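# Load four desk cartons onto cart, park it in yellow bay

## Task

Move all four cartons from the desk onto the utility cart, none overhanging the edges of the cart's trays, then bring the cart into the yellow bay so that each of its four wheels sits fully inside the taped outline rather than on the tape. Finish with the gripper released and the robot moved away; the robot must stay upright and not lean, and nothing may count as in place only because the robot is holding it.

## Robot and tools

Robot: a Hello Robot Stretch 4, one arm only. It has an omni-wheel base, a lift that slides up a mast, a telescoping arm reaching forward from the lift, a wrist with yaw, pitch and roll, and a two-finger gripper. It stands about 1.6 m tall; the base rim lies within 0.23 m of the base origin. Something may occasionally nudge a loose object.

Frames: the base frame sits on the floor under the base centre, x ahead, y to the left, z up. hand_pose (link pinch, a point between the open fingertips) is reported in this frame; with all wrist joints at zero its axes line up with the base frame, but the printed position may be slightly off. The odometry frame is the base frame where the robot started. base_odometry counts wheel rotation only, so slip shows up as travel; heading runs -3.142 to 3.142, positive to the left.

execute_actions: argument "actions" is a list holding one action or none (empty list = just report state and images). Optional "cameras": list of head_camera, head_left_camera, head_right_camera, wrist_camera or all; omitted/null/["all"] gives all, [] gives none, an unknown name rejects the call. An action contains "base", "joints" or both, plus optional "pace" and "contact_limits"; or it contains only "end_of_arm": "enable_torque", which re-powers any wrist or gripper motor that shut off, holding it where it is. All motions in one action start together and may finish at different times; none runs past 15 s.

"base" holds exactly one relative move from the current base position (as last reported): translate_m (metres, -2 to 2, positive = forward, no turning), strafe_m (metres, -2 to 2, positive = left, no turning), or rotate_rad (radians, -3.2 to 3.2, positive = counter-clockwise seen from above).

"joints" is one object of absolute targets keyed by joint name, any subset: lift_m 0 to 1.2 m; arm_m 0 to 0.55 m extension; wrist_yaw_rad -1.134 to 4.276 (0 straight ahead, positive turns left, 3.14 folded back, above 3.4 the arm may obstruct); wrist_pitch_rad -1.117 to 4.259 (0 level, 1.57 pointing down); wrist_roll_rad -1.117 to 4.259 (0 puts the fingers level with each other, positive turns clockwise viewed from behind the gripper); gripper_m -0.038 to 0.141, the fingertip gap in metres (negative means the tips press together). Done tolerances: ±0.004 for lift, arm and gripper, ±0.02 yaw and roll, ±0.05 pitch. Out-of-range joint targets are clipped and reported; any other bad value or unknown key rejects the call with no motion. A joint or base left out of an action may keep pushing toward its previous target without the status showing it.

"pace": slow, default, fast or max (default if omitted). Base top speeds are 0.1/0.3/0.4/0.6 m/s and 1/2/3/4 rad/s; with lift above 0.2 these are reduced, down to 0.3 m/s and 1 rad/s at lift 1.2. "contact_limits": only arm_m, 0 (gentlest) to 0.75 (firmest), default 0.5; the arm stops with contact_stop when it pushes harder.

wait: "seconds" 0 to 10; commands nothing, returns state and images. zoom_image: "camera" plus "region" [x0, y0, x1, y1] in pixels from the top-left corner of that camera's latest full image, at most 504 by 504. read_manual: licence texts only. finished_scene: pass "scene" (integer); irreversible, reports success. Replying without a tool call ends everything.

Cameras: head_camera (420x560) at the mast top looking forward and down; turn the base to look around. head_left_camera and head_right_camera (420x672 fisheyes) look more steeply down and show the base and arm. wrist_camera (616x392) looks along the fingers, tips near the bottom of the picture.

Result lines: base_status and joint_status tell how each motion ended: done (for the base, wheels turned the full amount even if slipping), off_target (stopped short, may still push), contact_stop_at_<key> (hit something; that part goes slack: a slack lift may sink under load, slack wheels may roll), limit_stop_at_<name>, time_out, torque_fault (wrist/gripper motor went limp; send enable_torque). limit_stop_at_tilt means a lean over 6 degrees; lift, arm and wheels go slack until it eases. limit_stop_at_own_body warns of self-collision, likely when pitch is below -0.2 together with roll below -0.4 or above 4; you may move away from the body. on_its_own lists uncommanded things; "held at" there is a target, not a position. lidar_m: 12 distances in metres, 30-degree sectors counter-clockwise from straight ahead (4th left, 7th behind, 10th right); "-" means nothing seen or closer than 0.25 m; it sees from about 0.15 m up, misses glass, thin legs and much behind. wrist_depth_mm: 7x7 grid from top-left, 100 to 2000 mm, includes the robot's own body. turned_by_wheels vs turned_by_imu differing by over ~0.1 rad signals a bump or slip. base_tilt in degrees (forward, right positive), with a fixed bias up to ~1.5. motor_effort is percent of max, positive toward larger joint values, peak in brackets; wheels positive turn the base right.

Gripping: command a gap smaller than the object; squeezing harder pulls it toward the wrist. Gripper reading and done do not prove a hold; a firm squeeze at gripper_m of 0 or more shows in gripper effort. If fingertips jam on a surface, raise the lift. To unfold the wrist at the start, send lift_m 0.4 with wrist_yaw_rad 0.

Avoid: driving or turning with over 1 kg held and arm_m above 0.2 (tip risk, worse at fast/max); steady pushes or pulls with a high gripper or high contact limit; holding over ~2 kg with a level gripper (torque fault); dropping, slamming or hard hits. If a call reports a stop, later calls in that reply are skipped. Faster robot motion is preferred.

Each tool is called after "Call:" as a command line: name --argument value for each argument, lists and objects as JSON in quotes; but a table of rows of numbers goes row by row, as --pt "numbers of a row", without its own name.

## Session

Call:
execute_actions --actions '[]'

Scene clock: 0.00 s.
base_odometry: x=+0.000 y=+0.000 heading=+0.000 (m, m, rad; odometry frame)
turned_by_wheels: +0.000 (rad since the last result)
turned_by_imu: +0.000 (rad since the last result)
base_tilt: forward=+0.6 right=-0.7 (deg)
lidar_m: 1.86 0.95 0.92 1.02 2.04 2.01 2.17 0.82 0.77 1.83 1.69 1.69
base_status: not commanded
joint_positions: lift_m=+0.291 arm_m=+0.002 wrist_yaw_rad=+3.180 wrist_pitch_rad=-0.011 wrist_roll_rad=-0.015 gripper_m=+0.057
joint_status: not commanded
motor_effort: lift_m=+20 arm_m=-1 wrist_yaw_rad=+0 wrist_pitch_rad=-8 wrist_roll_rad=+1 gripper_m=-1 wheel_0=+0 wheel_1=+0 wheel_2=+0 (%)
hand_pose: x=-0.1192 y=+0.0764 z=+0.4728 quat_wxyz=(-0.019, +0.006, -0.007, +1.000) (m; base frame)
wrist_depth_mm: - 136 153 - - 1983 1756 / - 110 135 - - - 1708 / - 113 135 - - 1983 1808 / - 135 168 - - 1983 1808 / 208 - - - - 1983 1756 / 597 1661 200 1921 198 1863 1708 / 991 1138 1255 140 1229 1160 1229
pictures: head_camera, head_left_camera, head_right_camera, wrist_camera
Images, in order (width x height): head_camera 420x560, head_left_camera 420x672, head_right_camera 420x672, wrist_camera 616x392.

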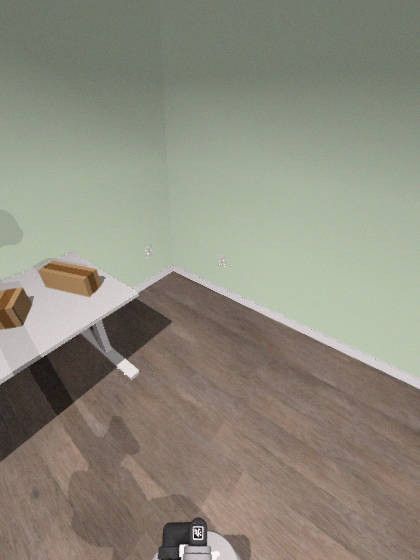

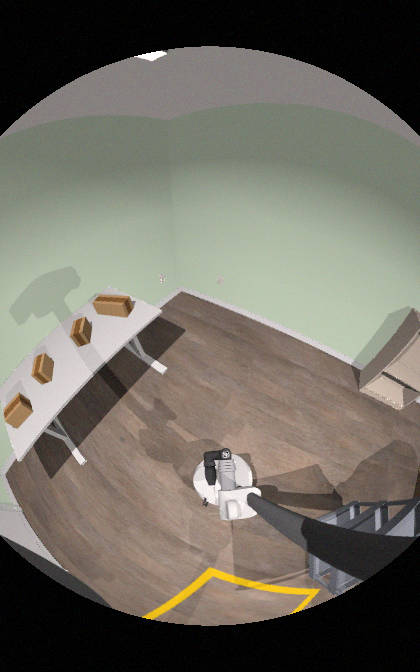

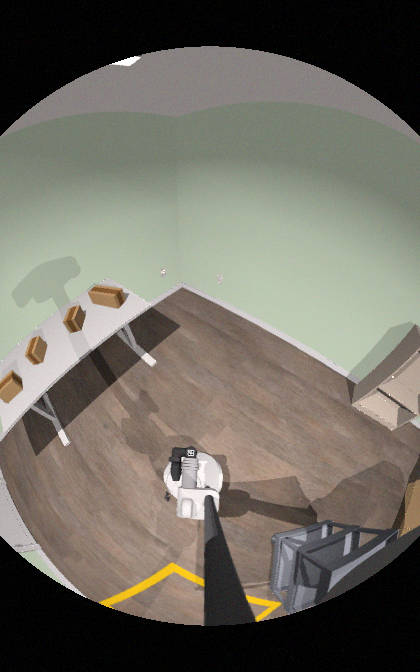

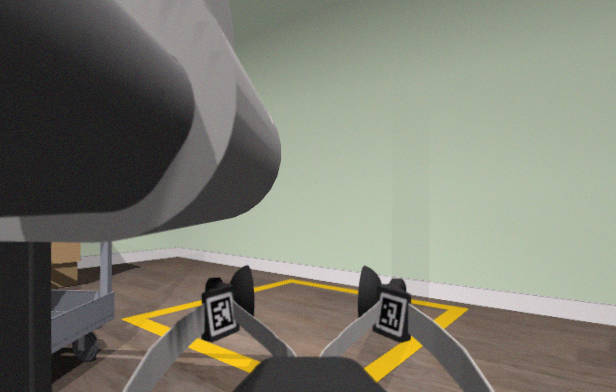

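Call:
execute_actions --actions '[{"base":{"rotate_rad":-2.4}}]'

Scene clock: 4.57 s.
base_odometry: x=+0.000 y=+0.000 heading=-2.400 (m, m, rad; odometry frame)
turned_by_wheels: -2.400 (rad since the last result)
turned_by_imu: -2.343 (rad since the last result)
base_tilt: forward=+0.7 right=-0.7 (deg)
lidar_m: 0.77 0.98 1.73 1.70 1.71 1.07 0.93 0.95 1.18 2.00 2.02 1.26
base_status: done
joint_positions: lift_m=+0.291 arm_m=+0.002 wrist_yaw_rad=+3.180 wrist_pitch_rad=-0.011 wrist_roll_rad=-0.015 gripper_m=+0.057
joint_status: not commanded
motor_effort: lift_m=+20(20) arm_m=-1(1) wrist_yaw_rad=+0(0) wrist_pitch_rad=-9(9) wrist_roll_rad=-2(0) gripper_m=-1(2) wheel_0=+1(6) wheel_1=+0(8) wheel_2=+0(7) (%)
hand_pose: x=-0.1192 y=+0.0764 z=+0.4728 quat_wxyz=(-0.019, +0.006, -0.007, +1.000) (m; base frame)
wrist_depth_mm: - 136 154 1921 - - - / - 110 135 1921 - - - / - 112 135 1397 1366 - - / - 135 169 - - - - / 207 1808 1921 1921 1983 - - / 820 1756 199 1921 197 1983 1863 / 1060 1138 1281 140 1182 1160 1255
pictures: head_camera, head_left_camera, head_right_camera, wrist_camera
Images, in order (width x height): head_camera 420x560, head_left_camera 420x672, head_right_camera 420x672, wrist_camera 616x392.

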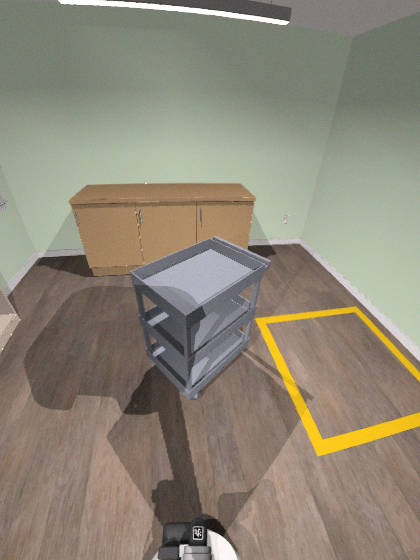

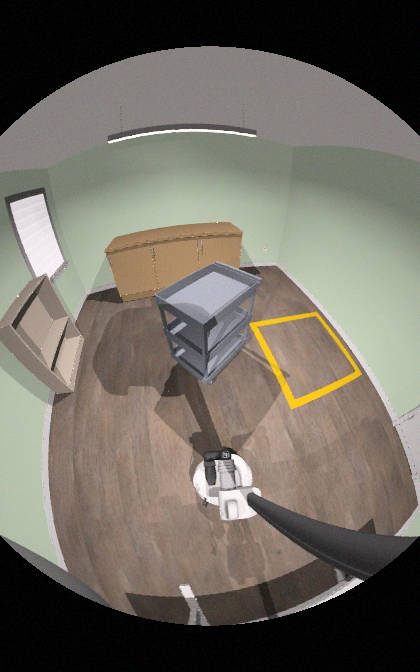

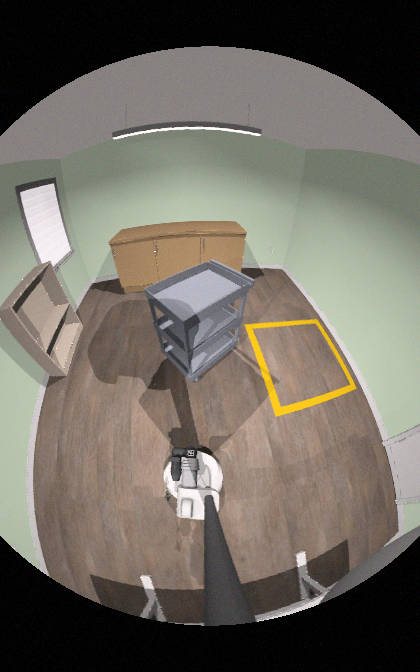

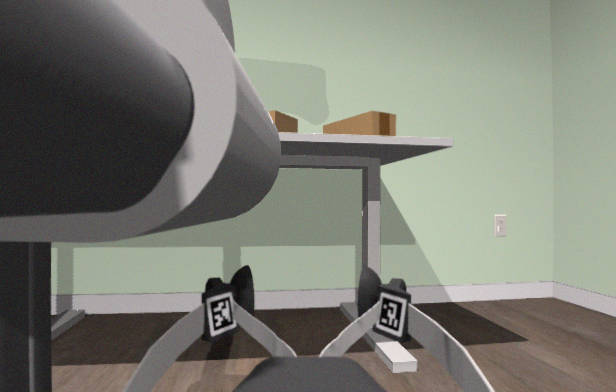

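Call:
zoom_image --camera "head_camera" --region '[110, 220, 420, 470]'

Region (110, 220, 420, 470) of head_camera's 420x560 image, scaled by 1.626, with more detail than that image has; it fills the top 406 rows of this view, and the rest is white.

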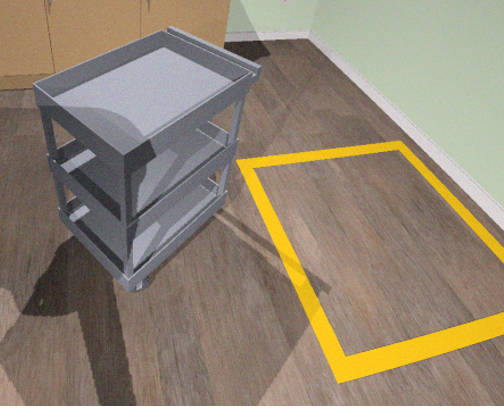

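Call:
execute_actions --actions '[{"joints":{"lift_m":0.4,"wrist_yaw_rad":0,"wrist_pitch_rad":0.35,"gripper_m":0.14}}]' --cameras '["wrist_camera"]'

Scene clock: 56.53 s.
base_odometry: x=+0.000 y=+0.000 heading=-2.400 (m, m, rad; odometry frame)
turned_by_wheels: +0.000 (rad since the last result)
turned_by_imu: +0.001 (rad since the last result)
base_tilt: forward=+0.7 right=-0.7 (deg)
lidar_m: 0.77 1.01 1.71 1.71 1.69 1.08 0.95 0.93 1.20 1.98 2.02 1.25
base_status: not commanded
joint_positions: lift_m=+0.400 arm_m=+0.002 wrist_yaw_rad=+0.000 wrist_pitch_rad=+0.352 wrist_roll_rad=-0.015 gripper_m=+0.140
joint_status: all done
motor_effort: lift_m=+23(26) arm_m=-1(1) wrist_yaw_rad=-1(4) wrist_pitch_rad=-7(7) wrist_roll_rad=-1(0) gripper_m=+1(2) wheel_0=+1(1) wheel_1=+0(0) wheel_2=+0(0) (%)
hand_pose: x=+0.4433 y=-0.0873 z=+0.4785 quat_wxyz=(+0.985, -0.007, +0.175, +0.001) (m; base frame)
wrist_depth_mm: 1863 1863 1921 1983 - - - / 1983 931 1118 1182 1042 - - / - 842 591 820 - - - / 1708 1618 1205 1255 1708 1808 1863 / 1255 991 960 917 1205 1281 1281 / 960 201 683 946 960 211 976 / 788 768 768 141 798 768 809
pictures: wrist_camera
Images, in order (width x height): wrist_camera 616x392.

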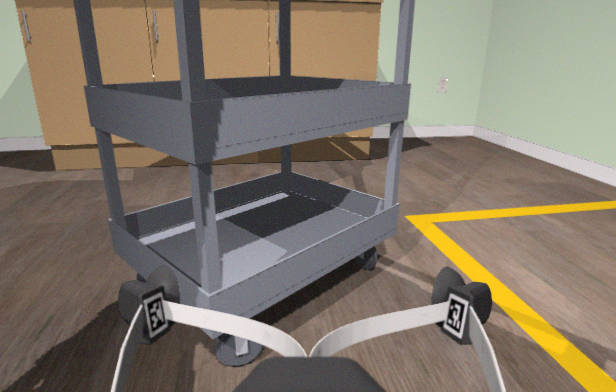

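Call:
zoom_image --camera "wrist_camera" --region '[100, 200, 420, 392]'

Region (100, 200, 420, 392) of wrist_camera's 616x392 image, scaled by 1.575; it fills the top 302 rows of this view, and the rest is white.

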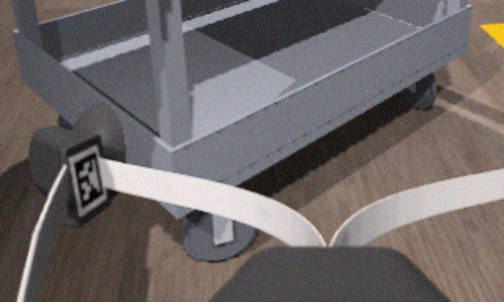

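Call:
execute_actions --actions '[{"base":{"strafe_m":-0.2},"joints":{"lift_m":1.15,"wrist_pitch_rad":1.57,"gripper_m":0.0}}]' --cameras '["head_camera"]'

Call:
execute_actions --actions '[{"base":{"translate_m":0.45},"joints":{"arm_m":0.5}}]' --cameras '["head_camera","wrist_camera"]'

Scene clock: 127.50 s.
base_odometry: x=-0.135 y=+0.147 heading=-2.400 (m, m, rad; odometry frame)
turned_by_wheels: +0.000 (rad since the last result)
turned_by_imu: +0.002 (rad since the last result)
base_tilt: forward=+0.6 right=-0.7 (deg)
lidar_m: 0.86 0.81 1.86 1.90 1.90 1.04 0.88 0.91 2.00 1.80 1.80 2.24
base_status: done
joint_positions: lift_m=+1.150 arm_m=+0.002 wrist_yaw_rad=+0.000 wrist_pitch_rad=+1.570 wrist_roll_rad=-0.015 gripper_m=+0.000
joint_status: all done
motor_effort: lift_m=+23(22) arm_m=-1(1) wrist_yaw_rad=+0(1) wrist_pitch_rad=-1(6) wrist_roll_rad=-1(0) gripper_m=-2(4) wheel_0=+0(7) wheel_1=-1(9) wheel_2=+0(1) (%)
hand_pose: x=+0.1727 y=-0.0874 z=+1.0394 quat_wxyz=(+0.707, -0.005, +0.707, +0.005) (m; base frame)
wrist_depth_mm: 1281 1308 1255 1281 1281 1281 1281 / 1308 1308 1308 1281 1281 1281 1308 / 1281 1281 1308 1255 1308 1281 1308 / 1281 1281 1308 1308 1281 1308 1308 / 1308 1308 1042 1078 1281 1336 1281 / 1308 1281 1042 201 1308 1308 1336 / 1281 1308 1281 149 1281 1308 1308
pictures: head_camera
Images, in order (width x height): head_camera 420x560.

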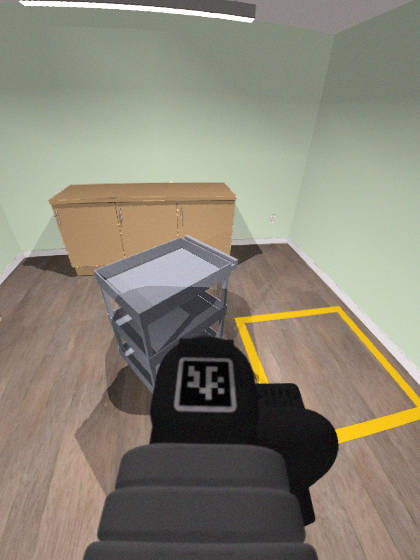

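Scene clock: 130.50 s.
base_odometry: x=-0.467 y=-0.157 heading=-2.400 (m, m, rad; odometry frame)
turned_by_wheels: +0.000 (rad since the last result)
turned_by_imu: -0.001 (rad since the last result)
base_tilt: forward=+0.7 right=-0.7 (deg)
lidar_m: 0.49 0.37 1.86 1.78 2.01 1.53 1.39 1.35 1.93 1.73 1.73 2.16
base_status: done
joint_positions: lift_m=+1.150 arm_m=+0.499 wrist_yaw_rad=+0.000 wrist_pitch_rad=+1.570 wrist_roll_rad=-0.015 gripper_m=+0.000
joint_status: all done
motor_effort: lift_m=+23(23) arm_m=+6(8) wrist_yaw_rad=+0(1) wrist_pitch_rad=-1(1) wrist_roll_rad=+1(0) gripper_m=-2(4) wheel_0=-1(6) wheel_1=+0(4) wheel_2=+0(9) (%)
hand_pose: x=+0.6702 y=-0.0874 z=+1.0395 quat_wxyz=(+0.707, -0.005, +0.707, +0.005) (m; base frame)
wrist_depth_mm: 466 469 466 413 1281 1255 1281 / 469 466 473 473 1281 1308 1308 / 469 473 473 466 1281 1281 1255 / 469 466 469 1281 1308 1308 1281 / 466 469 473 1308 1281 1281 1308 / 469 469 466 201 1308 1281 1308 / 469 469 1205 149 1281 1281 1308
pictures: head_camera, wrist_camera
Images, in order (width x height): head_camera 420x560, wrist_camera 616x392.

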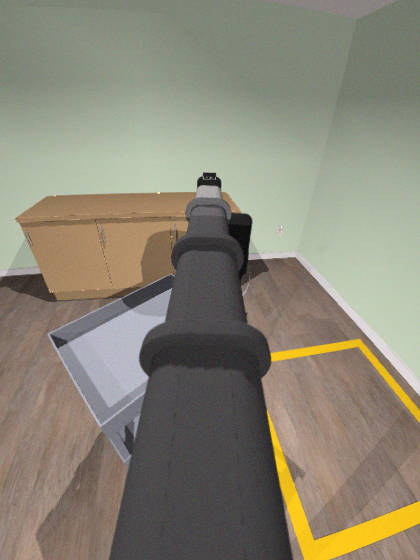

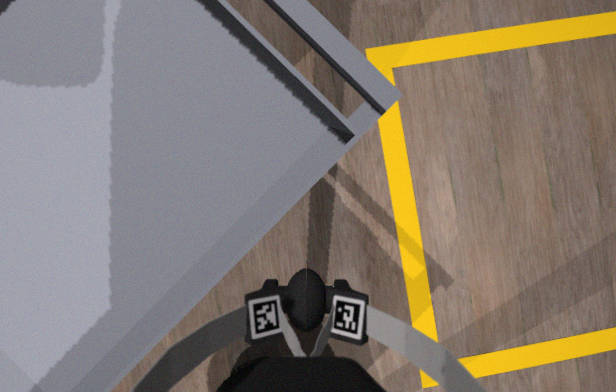

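Call:
execute_actions --actions '[{"base":{"translate_m":0.08},"joints":{"arm_m":0.54,"lift_m":1.05}}]' --cameras '[]'

Call:
execute_actions --actions '[{"base":{"strafe_m":0.03}}]' --cameras '["wrist_camera","head_right_camera"]'

Scene clock: 142.17 s.
base_odometry: x=-0.526 y=-0.211 heading=-2.400 (m, m, rad; odometry frame)
turned_by_wheels: +0.000 (rad since the last result)
turned_by_imu: +0.001 (rad since the last result)
base_tilt: forward=+0.7 right=-0.7 (deg)
lidar_m: 0.44 0.34 0.38 1.76 2.00 1.59 1.40 1.43 1.90 1.70 1.72 2.13
base_status: done
joint_positions: lift_m=+1.050 arm_m=+0.539 wrist_yaw_rad=+0.000 wrist_pitch_rad=+1.570 wrist_roll_rad=-0.015 gripper_m=+0.000
joint_status: all done
motor_effort: lift_m=+16(19) arm_m=+6(7) wrist_yaw_rad=+0(0) wrist_pitch_rad=-1(1) wrist_roll_rad=-1(1) gripper_m=-2(4) wheel_0=-1(4) wheel_1=+0(6) wheel_2=+2(9) (%)
hand_pose: x=+0.7101 y=-0.0874 z=+0.9400 quat_wxyz=(+0.707, -0.005, +0.707, +0.005) (m; base frame)
wrist_depth_mm: 368 366 297 1160 1205 1182 1182 / 368 368 1205 1160 1182 1205 1205 / 366 368 368 1182 1205 1205 1205 / 366 368 368 370 310 1182 1229 / 366 370 368 370 1182 1182 1205 / 368 368 366 202 1182 1182 1182 / 368 370 357 149 1205 1182 1205
pictures: none
No camera images: the call's "cameras" was empty. Leave "cameras" out to get every camera's image.

Scene clock: 143.10 s.
base_odometry: x=-0.506 y=-0.233 heading=-2.400 (m, m, rad; odometry frame)
turned_by_wheels: +0.000 (rad since the last result)
turned_by_imu: +0.000 (rad since the last result)
base_tilt: forward=+0.7 right=-0.7 (deg)
lidar_m: 0.40 0.33 1.83 1.72 1.98 1.63 1.42 1.43 1.89 1.74 1.72 0.75
base_status: done
joint_positions: lift_m=+1.050 arm_m=+0.539 wrist_yaw_rad=+0.000 wrist_pitch_rad=+1.570 wrist_roll_rad=-0.015 gripper_m=+0.000
joint_status: not commanded
motor_effort: lift_m=+16(16) arm_m=+6(6) wrist_yaw_rad=+0(0) wrist_pitch_rad=-2(2) wrist_roll_rad=-1(0) gripper_m=-5(6) wheel_0=-1(7) wheel_1=-1(7) wheel_2=+0(2) (%)
hand_pose: x=+0.7101 y=-0.0874 z=+0.9400 quat_wxyz=(+0.707, -0.005, +0.707, +0.005) (m; base frame)
wrist_depth_mm: 366 366 1160 1160 1182 1182 1205 / 368 368 368 303 1205 1182 1182 / 366 368 370 1182 317 1182 1205 / 366 368 366 370 1182 1182 1182 / 368 366 368 373 364 1182 1205 / 366 368 366 202 368 1205 1205 / 368 368 368 149 1182 1182 1205
pictures: head_right_camera, wrist_camera
Images, in order (width x height): head_right_camera 420x672, wrist_camera 616x392.

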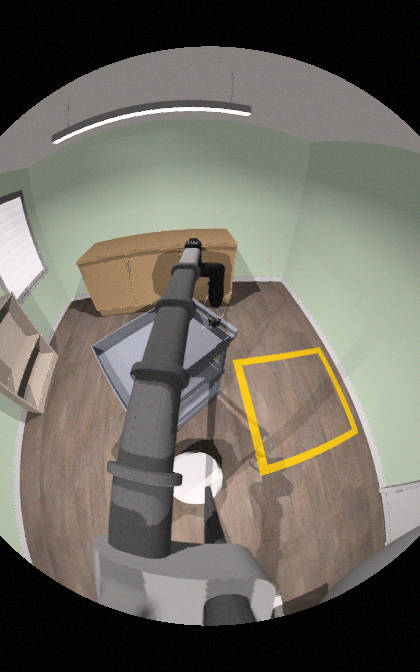

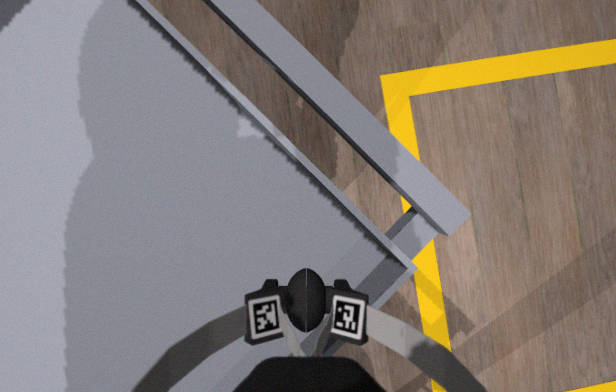

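Call:
execute_actions --actions '[{"joints":{"lift_m":0.95,"gripper_m":-0.01}}]' --cameras '["wrist_camera"]'

Call:
execute_actions --actions '[{"base":{"translate_m":-0.2},"pace":"slow"}]' --cameras '["wrist_camera","head_right_camera"]'

Scene clock: 154.40 s.
base_odometry: x=-0.506 y=-0.233 heading=-2.400 (m, m, rad; odometry frame)
turned_by_wheels: +0.000 (rad since the last result)
turned_by_imu: +0.001 (rad since the last result)
base_tilt: forward=+0.7 right=-0.7 (deg)
lidar_m: 0.40 0.33 1.86 1.73 1.98 1.61 1.43 1.44 1.94 1.73 1.75 0.74
base_status: not commanded
joint_positions: lift_m=+0.950 arm_m=+0.539 wrist_yaw_rad=+0.000 wrist_pitch_rad=+1.570 wrist_roll_rad=-0.015 gripper_m=-0.010
joint_status: all done
motor_effort: lift_m=+16(13) arm_m=+6(6) wrist_yaw_rad=-1(0) wrist_pitch_rad=-2(1) wrist_roll_rad=-1(1) gripper_m=-8(9) wheel_0=-1(1) wheel_1=-1(1) wheel_2=+0(0) (%)
hand_pose: x=+0.7101 y=-0.0874 z=+0.8400 quat_wxyz=(+0.707, -0.005, +0.707, +0.005) (m; base frame)
wrist_depth_mm: 267 267 1060 197 1078 1078 1078 / 266 266 267 1078 198 1078 1098 / 266 267 268 268 211 1098 1078 / 267 266 268 270 1060 200 1098 / 267 267 267 268 268 225 1078 / 267 267 267 202 220 1098 1098 / 268 268 268 183 199 1060 1098
pictures: wrist_camera
Images, in order (width x height): wrist_camera 616x392.

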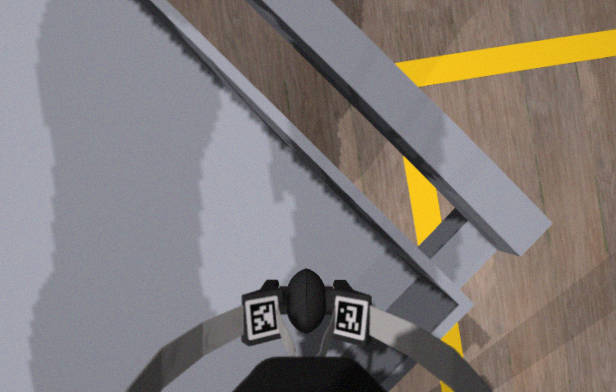

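Scene clock: 157.67 s.
base_odometry: x=-0.358 y=-0.098 heading=-2.400 (m, m, rad; odometry frame)
turned_by_wheels: +0.000 (rad since the last result)
turned_by_imu: +0.002 (rad since the last result)
base_tilt: forward=+0.7 right=-0.7 (deg)
lidar_m: 0.54 0.48 1.79 1.76 1.96 1.40 1.24 1.25 1.98 1.76 1.81 0.75
base_status: done
joint_positions: lift_m=+0.950 arm_m=+0.539 wrist_yaw_rad=+0.001 wrist_pitch_rad=+1.567 wrist_roll_rad=-0.015 gripper_m=-0.010
joint_status: not commanded
motor_effort: lift_m=+16(16) arm_m=+4(6) wrist_yaw_rad=-4(9) wrist_pitch_rad=+8(24) wrist_roll_rad=+0(2) gripper_m=-8(10) wheel_0=+0(4) wheel_1=-1(3) wheel_2=+2(8) (%)
hand_pose: x=+0.7116 y=-0.0874 z=+0.8400 quat_wxyz=(+0.709, -0.006, +0.706, +0.006) (m; base frame)
wrist_depth_mm: 270 267 268 271 240 221 201 / 267 268 268 268 270 223 204 / 268 267 270 270 270 227 223 / 268 267 270 270 270 252 225 / 266 267 268 268 271 226 1078 / 266 270 268 202 199 1098 1098 / 268 268 237 183 1098 1078 1118
pictures: head_right_camera, wrist_camera
Images, in order (width x height): head_right_camera 420x672, wrist_camera 616x392.

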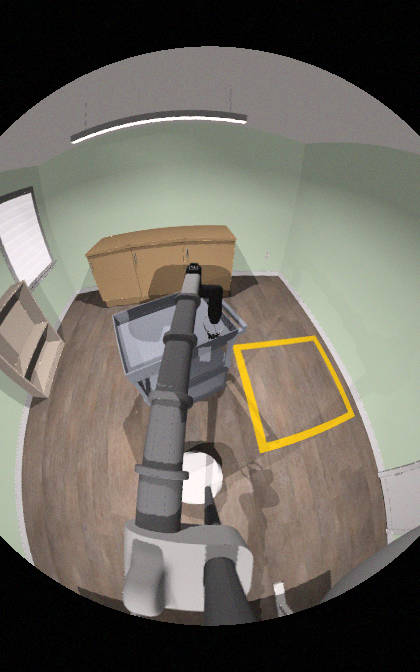

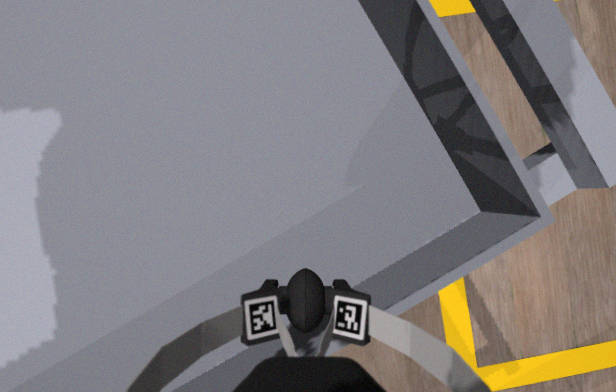

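Call:
execute_actions --actions '[{"base":{"translate_m":-0.15},"pace":"slow"}]' --cameras '["wrist_camera","head_right_camera"]'

Scene clock: 167.03 s.
base_odometry: x=-0.248 y=+0.004 heading=-2.400 (m, m, rad; odometry frame)
turned_by_wheels: +0.000 (rad since the last result)
turned_by_imu: +0.002 (rad since the last result)
base_tilt: forward=+0.7 right=-0.8 (deg)
lidar_m: 0.61 0.61 1.81 1.90 1.90 1.25 1.09 1.09 2.00 1.79 1.82 0.69
base_status: done
joint_positions: lift_m=+0.950 arm_m=+0.539 wrist_yaw_rad=+0.001 wrist_pitch_rad=+1.565 wrist_roll_rad=-0.015 gripper_m=-0.010
joint_status: not commanded
motor_effort: lift_m=+16(16) arm_m=+4(4) wrist_yaw_rad=-4(7) wrist_pitch_rad=+11(15) wrist_roll_rad=+2(1) gripper_m=-9(7) wheel_0=-1(1) wheel_1=-3(4) wheel_2=+2(9) (%)
hand_pose: x=+0.7119 y=-0.0874 z=+0.8400 quat_wxyz=(+0.709, -0.006, +0.705, +0.006) (m; base frame)
wrist_depth_mm: 268 267 270 270 271 236 1098 / 267 268 270 270 270 252 1078 / 267 267 270 268 270 267 215 / 267 268 268 268 270 271 220 / 267 268 270 270 271 271 218 / 267 270 270 200 208 229 1098 / 266 228 198 198 1098 1098 1098
pictures: head_right_camera, wrist_camera
Images, in order (width x height): head_right_camera 420x672, wrist_camera 616x392.

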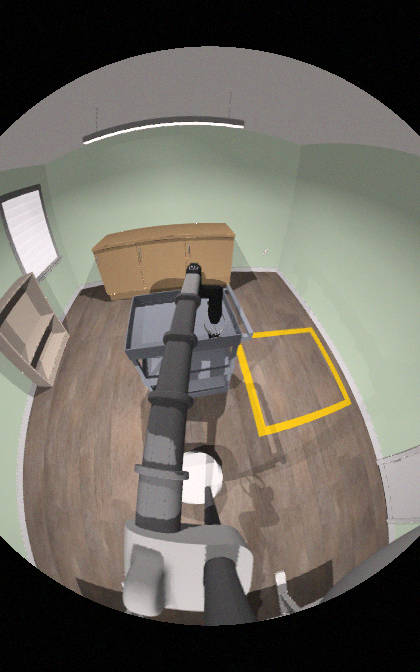

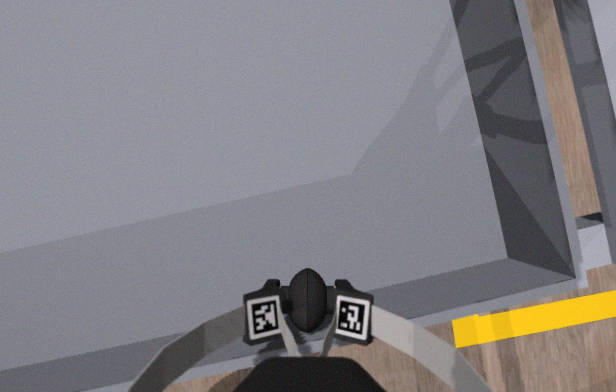

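Call:
execute_actions --actions '[{"base":{"strafe_m":-0.7},"pace":"slow"}]' --cameras '["wrist_camera","head_right_camera"]'

Scene clock: 185.53 s.
base_odometry: x=-0.721 y=+0.519 heading=-2.399 (m, m, rad; odometry frame)
turned_by_wheels: +0.001 (rad since the last result)
turned_by_imu: +0.008 (rad since the last result)
base_tilt: forward=+0.7 right=-0.8 (deg)
lidar_m: 0.48 0.40 0.44 2.46 1.75 1.09 0.99 1.75 1.23 1.11 1.14 1.39
base_status: done
joint_positions: lift_m=+0.950 arm_m=+0.539 wrist_yaw_rad=-0.001 wrist_pitch_rad=+1.573 wrist_roll_rad=-0.015 gripper_m=-0.010
joint_status: not commanded
motor_effort: lift_m=+16(16) arm_m=+4(4) wrist_yaw_rad=+3(4) wrist_pitch_rad=-11(14) wrist_roll_rad=+1(0) gripper_m=-9(9) wheel_0=+5(16) wheel_1=+2(5) wheel_2=+1(11) (%)
hand_pose: x=+0.7095 y=-0.0874 z=+0.8400 quat_wxyz=(+0.706, -0.005, +0.708, +0.005) (m; base frame)
wrist_depth_mm: 265 265 1060 1078 1078 1078 1078 / 266 266 1078 197 1078 1078 1060 / 267 267 267 1078 1098 1078 1078 / 267 267 267 1078 198 1078 1078 / 267 268 268 268 248 1078 1078 / 267 267 203 200 224 1098 1078 / 267 268 268 151 198 1078 1078
pictures: head_right_camera, wrist_camera
Images, in order (width x height): head_right_camera 420x672, wrist_camera 616x392.

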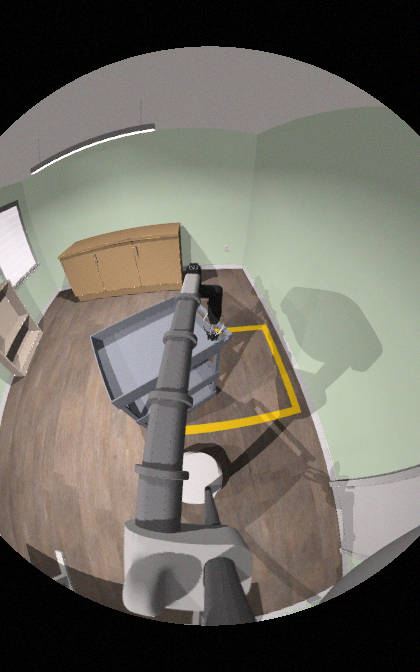

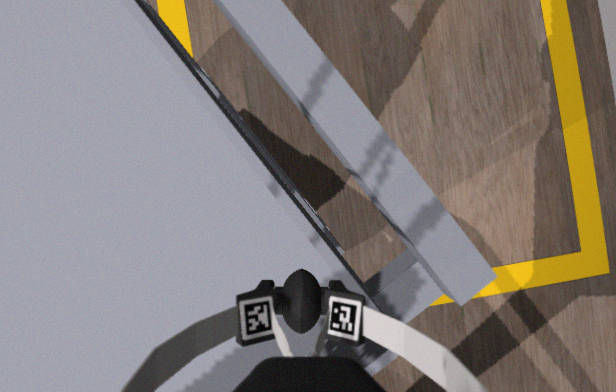

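Call:
execute_actions --actions '[{"joints":{"lift_m":1.02}}]' --cameras '[]'

Call:
execute_actions --actions '[{"base":{"translate_m":-0.1},"joints":{"arm_m":0.0}}]' --cameras '["head_camera"]'

Scene clock: 260.60 s.
base_odometry: x=-0.721 y=+0.519 heading=-2.400 (m, m, rad; odometry frame)
turned_by_wheels: -0.001 (rad since the last result)
turned_by_imu: +0.001 (rad since the last result)
base_tilt: forward=+0.7 right=-0.8 (deg)
lidar_m: 0.47 0.40 0.42 2.46 1.71 1.07 0.98 1.76 1.26 1.12 1.13 1.37
base_status: not commanded
joint_positions: lift_m=+1.020 arm_m=+0.539 wrist_yaw_rad=+0.000 wrist_pitch_rad=+1.570 wrist_roll_rad=-0.015 gripper_m=-0.010
joint_status: all done
motor_effort: lift_m=+23(23) arm_m=+4(4) wrist_yaw_rad=+0(3) wrist_pitch_rad=-3(11) wrist_roll_rad=+1(0) gripper_m=-8(9) wheel_0=+0(4) wheel_1=+0(1) wheel_2=+1(2) (%)
hand_pose: x=+0.7103 y=-0.0874 z=+0.9094 quat_wxyz=(+0.707, -0.005, +0.707, +0.005) (m; base frame)
wrist_depth_mm: 338 336 621 1160 1160 1160 1160 / 338 338 1160 1138 1160 1160 1138 / 336 338 338 290 1160 1160 1160 / 336 340 338 1160 1160 1160 1182 / 338 338 338 338 294 1182 1182 / 336 338 340 202 1160 1160 1182 / 338 338 338 183 1160 1160 1160
pictures: none
No camera images: the call's "cameras" was empty. Leave "cameras" out to get every camera's image.

Scene clock: 263.23 s.
base_odometry: x=-0.647 y=+0.587 heading=-2.400 (m, m, rad; odometry frame)
turned_by_wheels: +0.000 (rad since the last result)
turned_by_imu: +0.001 (rad since the last result)
base_tilt: forward=+0.7 right=-0.7 (deg)
lidar_m: 0.56 0.48 2.51 2.52 1.59 1.00 0.87 1.66 1.26 1.12 1.14 1.40
base_status: done
joint_positions: lift_m=+1.020 arm_m=+0.002 wrist_yaw_rad=+0.000 wrist_pitch_rad=+1.570 wrist_roll_rad=-0.015 gripper_m=-0.010
joint_status: all done
joint sent to its limit — the command would take arm_m past its lower limit, so that joint was sent only as far as its limit.
motor_effort: lift_m=+23(23) arm_m=-6(7) wrist_yaw_rad=+0(0) wrist_pitch_rad=-2(3) wrist_roll_rad=-1(0) gripper_m=-6(9) wheel_0=+0(5) wheel_1=+1(6) wheel_2=-1(9) (%)
hand_pose: x=+0.1735 y=-0.0874 z=+0.9094 quat_wxyz=(+0.707, -0.005, +0.707, +0.005) (m; base frame)
wrist_depth_mm: 661 661 991 1118 1160 1160 1182 / 676 991 1160 1160 1138 1160 1160 / 1138 1138 1160 1182 1138 1160 1160 / 1138 1160 1160 1160 1160 1160 1160 / 1138 1160 931 931 1138 1160 1160 / 1138 1160 931 202 1160 1160 1182 / 1160 1160 1160 183 1160 1182 1160
pictures: head_camera
Images, in order (width x height): head_camera 420x560.

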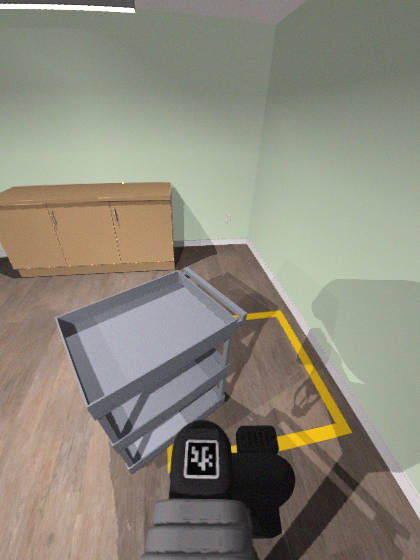

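Call:
execute_actions --actions '[{"base":{"strafe_m":1.02},"joints":{"lift_m":0.5},"pace":"fast"}]' --cameras '[]'

Call:
execute_actions --actions '[{"base":{"rotate_rad":-0.9},"joints":{"wrist_pitch_rad":0.0,"gripper_m":0.14}}]' --cameras '["head_camera","wrist_camera"]'

Scene clock: 283.10 s.
base_odometry: x=+0.042 y=-0.165 heading=-2.400 (m, m, rad; odometry frame)
turned_by_wheels: +0.000 (rad since the last result)
turned_by_imu: +0.002 (rad since the last result)
base_tilt: forward=+0.7 right=-0.7 (deg)
lidar_m: 2.22 2.23 1.55 1.57 1.59 1.21 1.06 1.03 1.34 2.13 0.73 0.76
base_status: done
joint_positions: lift_m=+0.500 arm_m=+0.002 wrist_yaw_rad=+0.000 wrist_pitch_rad=+1.570 wrist_roll_rad=-0.015 gripper_m=-0.010
joint_status: all done
motor_effort: lift_m=+17(21) arm_m=-6(6) wrist_yaw_rad=+0(0) wrist_pitch_rad=-2(3) wrist_roll_rad=+1(1) gripper_m=-8(10) wheel_0=+2(9) wheel_1=-1(9) wheel_2=-1(2) (%)
hand_pose: x=+0.1735 y=-0.0874 z=+0.3900 quat_wxyz=(+0.707, -0.005, +0.707, +0.005) (m; base frame)
wrist_depth_mm: 615 615 615 615 621 621 621 / 609 615 621 621 621 621 621 / 615 621 615 621 621 621 621 / 615 609 615 615 621 627 621 / 615 410 402 407 615 627 621 / 621 402 402 202 469 627 627 / 402 399 402 183 404 621 621
pictures: none
No camera images: the call's "cameras" was empty. Leave "cameras" out to get every camera's image.

Scene clock: 285.53 s.
base_odometry: x=+0.042 y=-0.165 heading=+2.983 (m, m, rad; odometry frame)
turned_by_wheels: -0.900 (rad since the last result)
turned_by_imu: -0.878 (rad since the last result)
base_tilt: forward=+0.7 right=-0.8 (deg)
lidar_m: 0.74 0.77 2.21 1.84 1.57 1.57 1.63 1.11 1.04 1.09 2.22 2.13
base_status: done
joint_positions: lift_m=+0.500 arm_m=+0.002 wrist_yaw_rad=+0.000 wrist_pitch_rad=+0.003 wrist_roll_rad=-0.015 gripper_m=+0.140
joint_status: all done
motor_effort: lift_m=+16(17) arm_m=-6(6) wrist_yaw_rad=+0(1) wrist_pitch_rad=-9(15) wrist_roll_rad=+0(1) gripper_m=+4(7) wheel_0=+2(5) wheel_1=+1(6) wheel_2=-1(6) (%)
hand_pose: x=+0.4618 y=-0.0874 z=+0.6777 quat_wxyz=(+1.000, -0.007, +0.001, +0.000) (m; base frame)
wrist_depth_mm: - - - - 1983 1808 1618 / - - - - - 1756 1618 / 544 539 544 544 - 1808 1618 / - - - - 1921 1756 1618 / - - - - - 1756 1661 / 569 201 866 866 1921 211 1618 / 539 549 544 141 1661 1576 1576
pictures: head_camera, wrist_camera
Images, in order (width x height): head_camera 420x560, wrist_camera 616x392.

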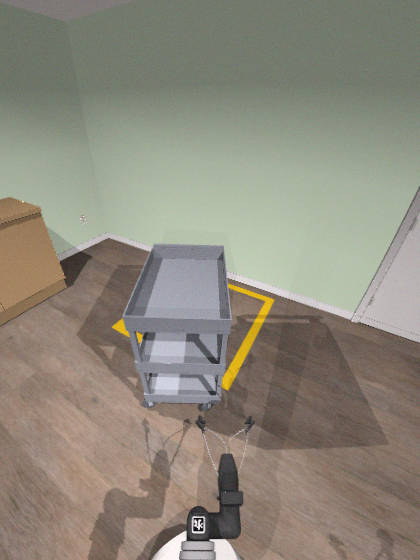

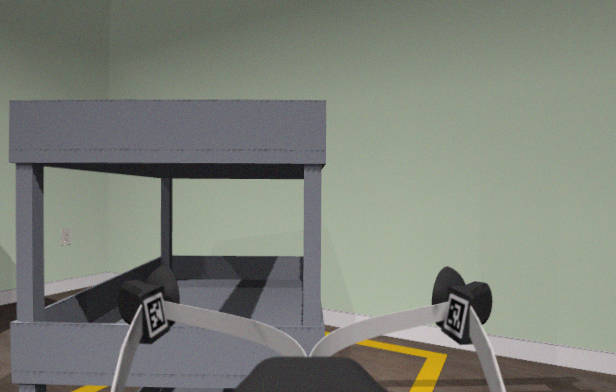

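Call:
execute_actions --actions '[{"base":{"strafe_m":0.21},"joints":{"lift_m":0.33}}]' --cameras '[]'

Call:
execute_actions --actions '[{"base":{"translate_m":0.27}}]' --cameras '["head_camera","wrist_camera"]'

Scene clock: 292.97 s.
base_odometry: x=+0.009 y=-0.373 heading=+2.983 (m, m, rad; odometry frame)
turned_by_wheels: +0.000 (rad since the last result)
turned_by_imu: +0.001 (rad since the last result)
base_tilt: forward=+0.6 right=-0.7 (deg)
lidar_m: 0.73 2.11 2.05 1.71 1.35 1.47 1.52 1.30 1.22 1.25 2.30 0.78
base_status: done
joint_positions: lift_m=+0.330 arm_m=+0.002 wrist_yaw_rad=+0.000 wrist_pitch_rad=+0.003 wrist_roll_rad=-0.015 gripper_m=+0.140
joint_status: all done
motor_effort: lift_m=+16(14) arm_m=-6(6) wrist_yaw_rad=+0(0) wrist_pitch_rad=-9(9) wrist_roll_rad=-1(0) gripper_m=+2(2) wheel_0=+1(7) wheel_1=-1(9) wheel_2=-1(1) (%)
hand_pose: x=+0.4618 y=-0.0874 z=+0.5078 quat_wxyz=(+1.000, -0.007, +0.001, +0.000) (m; base frame)
wrist_depth_mm: - - 539 539 544 1808 1708 / - - 750 750 750 1756 1756 / - - - - - 1863 1708 / - - - - 1983 1863 1708 / - - 539 549 549 1921 1708 / 1863 201 1182 1160 1618 211 1661 / 1255 1098 917 141 946 1118 1255
pictures: none
No camera images: the call's "cameras" was empty. Leave "cameras" out to get every camera's image.

Scene clock: 295.33 s.
base_odometry: x=-0.258 y=-0.330 heading=+2.983 (m, m, rad; odometry frame)
turned_by_wheels: +0.000 (rad since the last result)
turned_by_imu: +0.000 (rad since the last result)
base_tilt: forward=+0.7 right=-0.7 (deg)
lidar_m: 0.47 2.01 1.89 1.98 1.52 1.70 1.76 1.45 1.34 1.42 2.11 0.50
base_status: done
joint_positions: lift_m=+0.330 arm_m=+0.002 wrist_yaw_rad=+0.000 wrist_pitch_rad=+0.003 wrist_roll_rad=-0.015 gripper_m=+0.140
joint_status: not commanded
motor_effort: lift_m=+16(16) arm_m=-6(6) wrist_yaw_rad=+0(0) wrist_pitch_rad=-9(9) wrist_roll_rad=+0(0) gripper_m=-2(0) wheel_0=+0(4) wheel_1=+0(4) wheel_2=+2(11) (%)
hand_pose: x=+0.4618 y=-0.0874 z=+0.5078 quat_wxyz=(+1.000, -0.007, +0.001, +0.000) (m; base frame)
wrist_depth_mm: 282 - 488 488 484 517 1576 / 279 - 750 750 732 1661 917 / 282 - - - 1863 1661 931 / 281 - - 1983 1756 1618 332 / 270 273 272 274 274 276 276 / 271 200 273 274 273 211 276 / 278 1138 854 141 842 1118 301
pictures: head_camera, wrist_camera
Images, in order (width x height): head_camera 420x560, wrist_camera 616x392.

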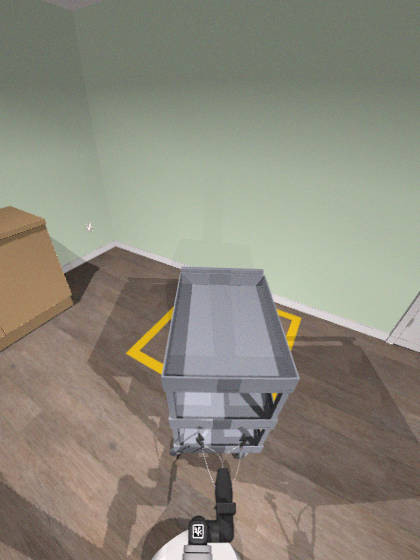

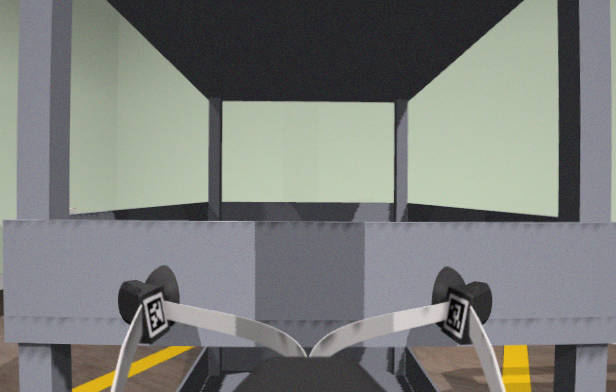

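Call:
execute_actions --actions '[{"base":{"translate_m":0.66},"pace":"slow"}]' --cameras '["head_camera","wrist_camera","head_left_camera"]'

Scene clock: 311.00 s.
base_odometry: x=-0.910 y=-0.226 heading=+2.983 (m, m, rad; odometry frame)
turned_by_wheels: +0.000 (rad since the last result)
turned_by_imu: -0.001 (rad since the last result)
base_tilt: forward=+0.6 right=-0.7 (deg)
lidar_m: 0.50 2.02 1.57 1.63 2.06 1.99 2.36 1.77 1.67 2.11 1.51 0.48
base_status: done
joint_positions: lift_m=+0.330 arm_m=+0.001 wrist_yaw_rad=-0.002 wrist_pitch_rad=+0.002 wrist_roll_rad=-0.015 gripper_m=+0.140
joint_status: not commanded
motor_effort: lift_m=+16(16) arm_m=+0(6) wrist_yaw_rad=+5(32) wrist_pitch_rad=-8(9) wrist_roll_rad=-1(0) gripper_m=+2(3) wheel_0=+1(5) wheel_1=+0(5) wheel_2=-2(11) (%)
hand_pose: x=+0.4606 y=-0.0879 z=+0.5079 quat_wxyz=(+1.000, -0.007, +0.001, -0.001) (m; base frame)
wrist_depth_mm: - 1921 455 492 488 480 477 / - 1863 1537 1397 741 723 683 / - 1808 1537 1397 1229 1118 1025 / - 1863 1499 1336 1160 1098 741 / - 1863 330 290 255 231 216 / 1808 200 317 290 253 211 213 / 1255 1138 1182 148 820 227 216
pictures: head_camera, head_left_camera, wrist_camera
Images, in order (width x height): head_camera 420x560, head_left_camera 420x672, wrist_camera 616x392.

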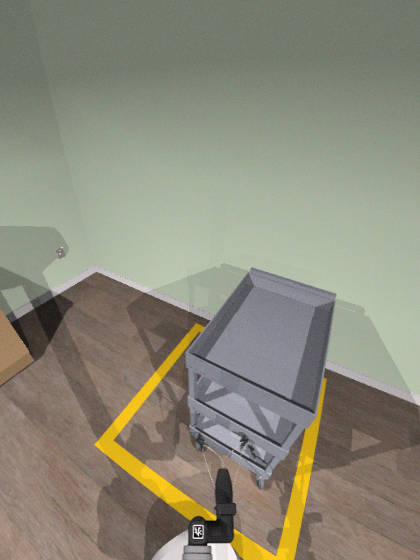

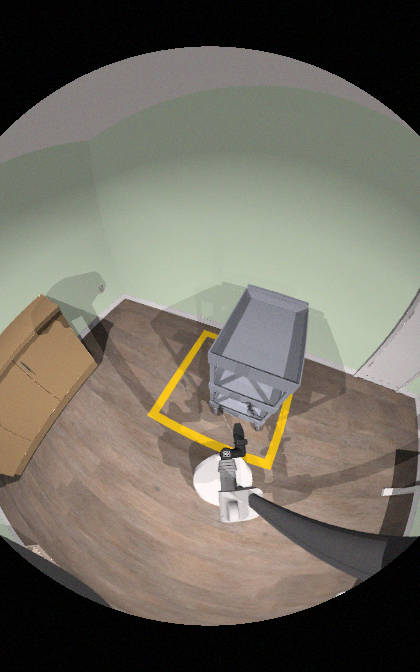

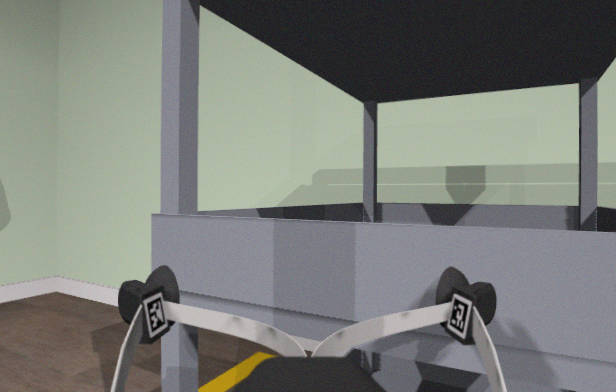

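Call:
execute_actions --actions '[{"base":{"translate_m":-0.35},"joints":{"lift_m":0.8},"pace":"fast"}]' --cameras '["head_camera"]'

Call:
execute_actions --actions '[{"base":{"rotate_rad":-2.14},"joints":{"wrist_pitch_rad":1.57}}]' --cameras '["head_camera","head_left_camera"]'

Scene clock: 336.77 s.
base_odometry: x=-0.564 y=-0.281 heading=+2.984 (m, m, rad; odometry frame)
turned_by_wheels: +0.000 (rad since the last result)
turned_by_imu: +0.003 (rad since the last result)
base_tilt: forward=+0.7 right=-0.8 (deg)
lidar_m: 0.79 1.82 1.73 1.86 1.75 1.71 2.05 1.57 1.48 1.54 1.83 0.78
base_status: done
joint_positions: lift_m=+0.800 arm_m=+0.001 wrist_yaw_rad=+0.000 wrist_pitch_rad=+0.002 wrist_roll_rad=-0.015 gripper_m=+0.140
joint_status: all done
motor_effort: lift_m=+23(24) arm_m=+0(0) wrist_yaw_rad=+0(5) wrist_pitch_rad=-8(7) wrist_roll_rad=+1(0) gripper_m=+2(2) wheel_0=+1(5) wheel_1=+2(6) wheel_2=+0(10) (%)
hand_pose: x=+0.4607 y=-0.0874 z=+0.9773 quat_wxyz=(+1.000, -0.007, +0.001, +0.000) (m; base frame)
wrist_depth_mm: - - 1983 1863 1576 1430 1281 / - - - 1756 1576 1366 1281 / - - - 1756 1576 1430 1255 / - - 1983 1708 1576 1430 1281 / - - 1983 1708 1229 1336 1281 / - 200 715 647 569 211 1281 / - - - 141 580 530 1281
pictures: head_camera
Images, in order (width x height): head_camera 420x560.

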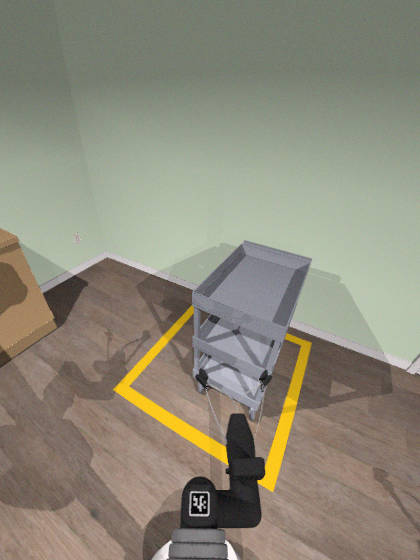

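Scene clock: 339.13 s.
base_odometry: x=-0.564 y=-0.281 heading=+0.843 (m, m, rad; odometry frame)
turned_by_wheels: -2.140 (rad since the last result)
turned_by_imu: -2.089 (rad since the last result)
base_tilt: forward=+0.7 right=-0.6 (deg)
lidar_m: 1.49 1.53 1.85 0.78 0.80 1.88 1.75 1.81 1.75 1.70 2.04 1.60
base_status: done
joint_positions: lift_m=+0.800 arm_m=+0.001 wrist_yaw_rad=+0.000 wrist_pitch_rad=+1.570 wrist_roll_rad=-0.015 gripper_m=+0.140
joint_status: all done
motor_effort: lift_m=+22(23) arm_m=+0(0) wrist_yaw_rad=+0(1) wrist_pitch_rad=-1(5) wrist_roll_rad=-1(1) gripper_m=+0(2) wheel_0=+1(5) wheel_1=-1(7) wheel_2=-1(6) (%)
hand_pose: x=+0.1725 y=-0.0874 z=+0.6895 quat_wxyz=(+0.707, -0.005, +0.707, +0.005) (m; base frame)
wrist_depth_mm: 917 917 917 931 917 931 946 / 931 917 917 931 931 917 931 / 931 931 931 917 931 931 931 / 917 917 917 931 931 931 931 / 917 931 699 707 931 931 931 / 917 201 707 707 732 213 917 / 931 931 707 141 917 931 931
pictures: head_camera, head_left_camera
Images, in order (width x height): head_camera 420x560, head_left_camera 420x672.

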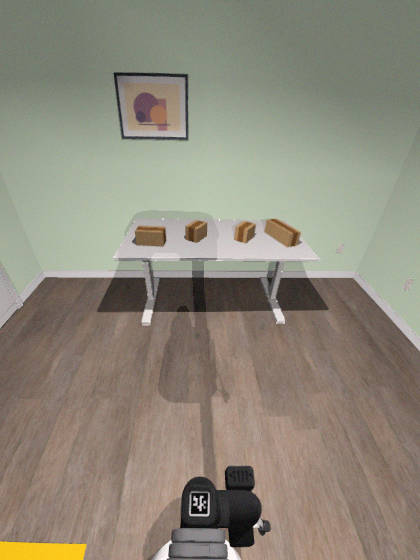

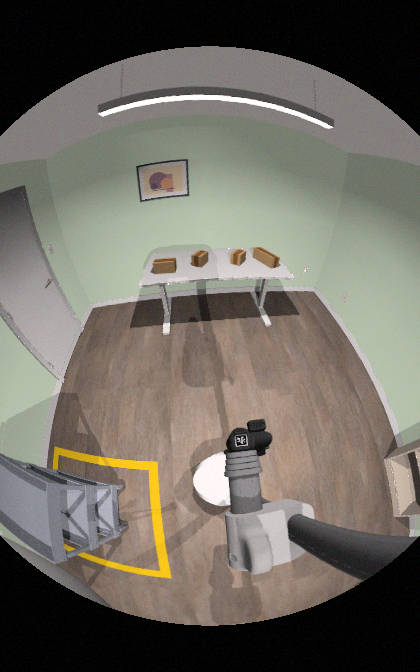

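Call:
execute_actions --actions '[{"base":{"translate_m":1.05},"joints":{"lift_m":0.6},"pace":"fast"}]' --cameras '["head_camera"]'

Scene clock: 347.83 s.
base_odometry: x=+0.134 y=+0.503 heading=+0.844 (m, m, rad; odometry frame)
turned_by_wheels: +0.000 (rad since the last result)
turned_by_imu: -0.001 (rad since the last result)
base_tilt: forward=+0.6 right=-0.7 (deg)
lidar_m: 0.44 0.47 0.65 1.76 1.64 1.39 2.83 2.46 2.04 1.91 0.72 0.49
base_status: done
joint_positions: lift_m=+0.600 arm_m=+0.001 wrist_yaw_rad=+0.000 wrist_pitch_rad=+1.570 wrist_roll_rad=-0.015 gripper_m=+0.140
joint_status: all done
motor_effort: lift_m=+16(19) arm_m=+0(0) wrist_yaw_rad=+0(0) wrist_pitch_rad=-1(1) wrist_roll_rad=+0(1) gripper_m=-1(2) wheel_0=+0(7) wheel_1=+0(5) wheel_2=+1(13) (%)
hand_pose: x=+0.1725 y=-0.0874 z=+0.4900 quat_wxyz=(+0.707, -0.005, +0.707, +0.005) (m; base frame)
wrist_depth_mm: 707 723 723 723 723 723 715 / 715 715 715 723 715 732 732 / 715 715 723 715 707 723 732 / 715 715 723 715 732 715 723 / 715 715 504 504 723 723 732 / 715 202 504 508 517 213 732 / 715 504 504 141 723 723 732
pictures: head_camera
Images, in order (width x height): head_camera 420x560.

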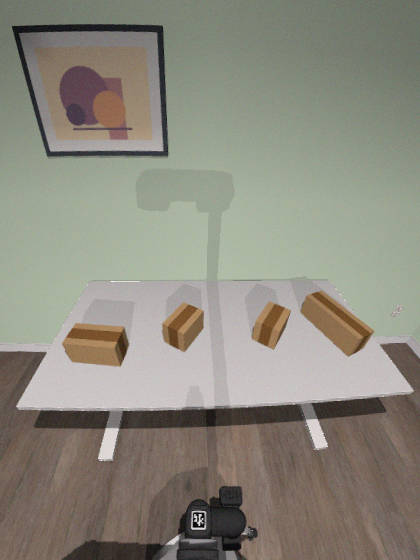

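Call:
zoom_image --camera "head_camera" --region '[0, 260, 420, 430]'

Region (0, 260, 420, 430) of head_camera's 420x560 image, scaled by 1.200, with more detail than that image has; it fills the top 204 rows of this view, and the rest is white.

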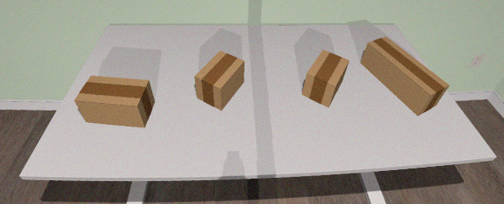

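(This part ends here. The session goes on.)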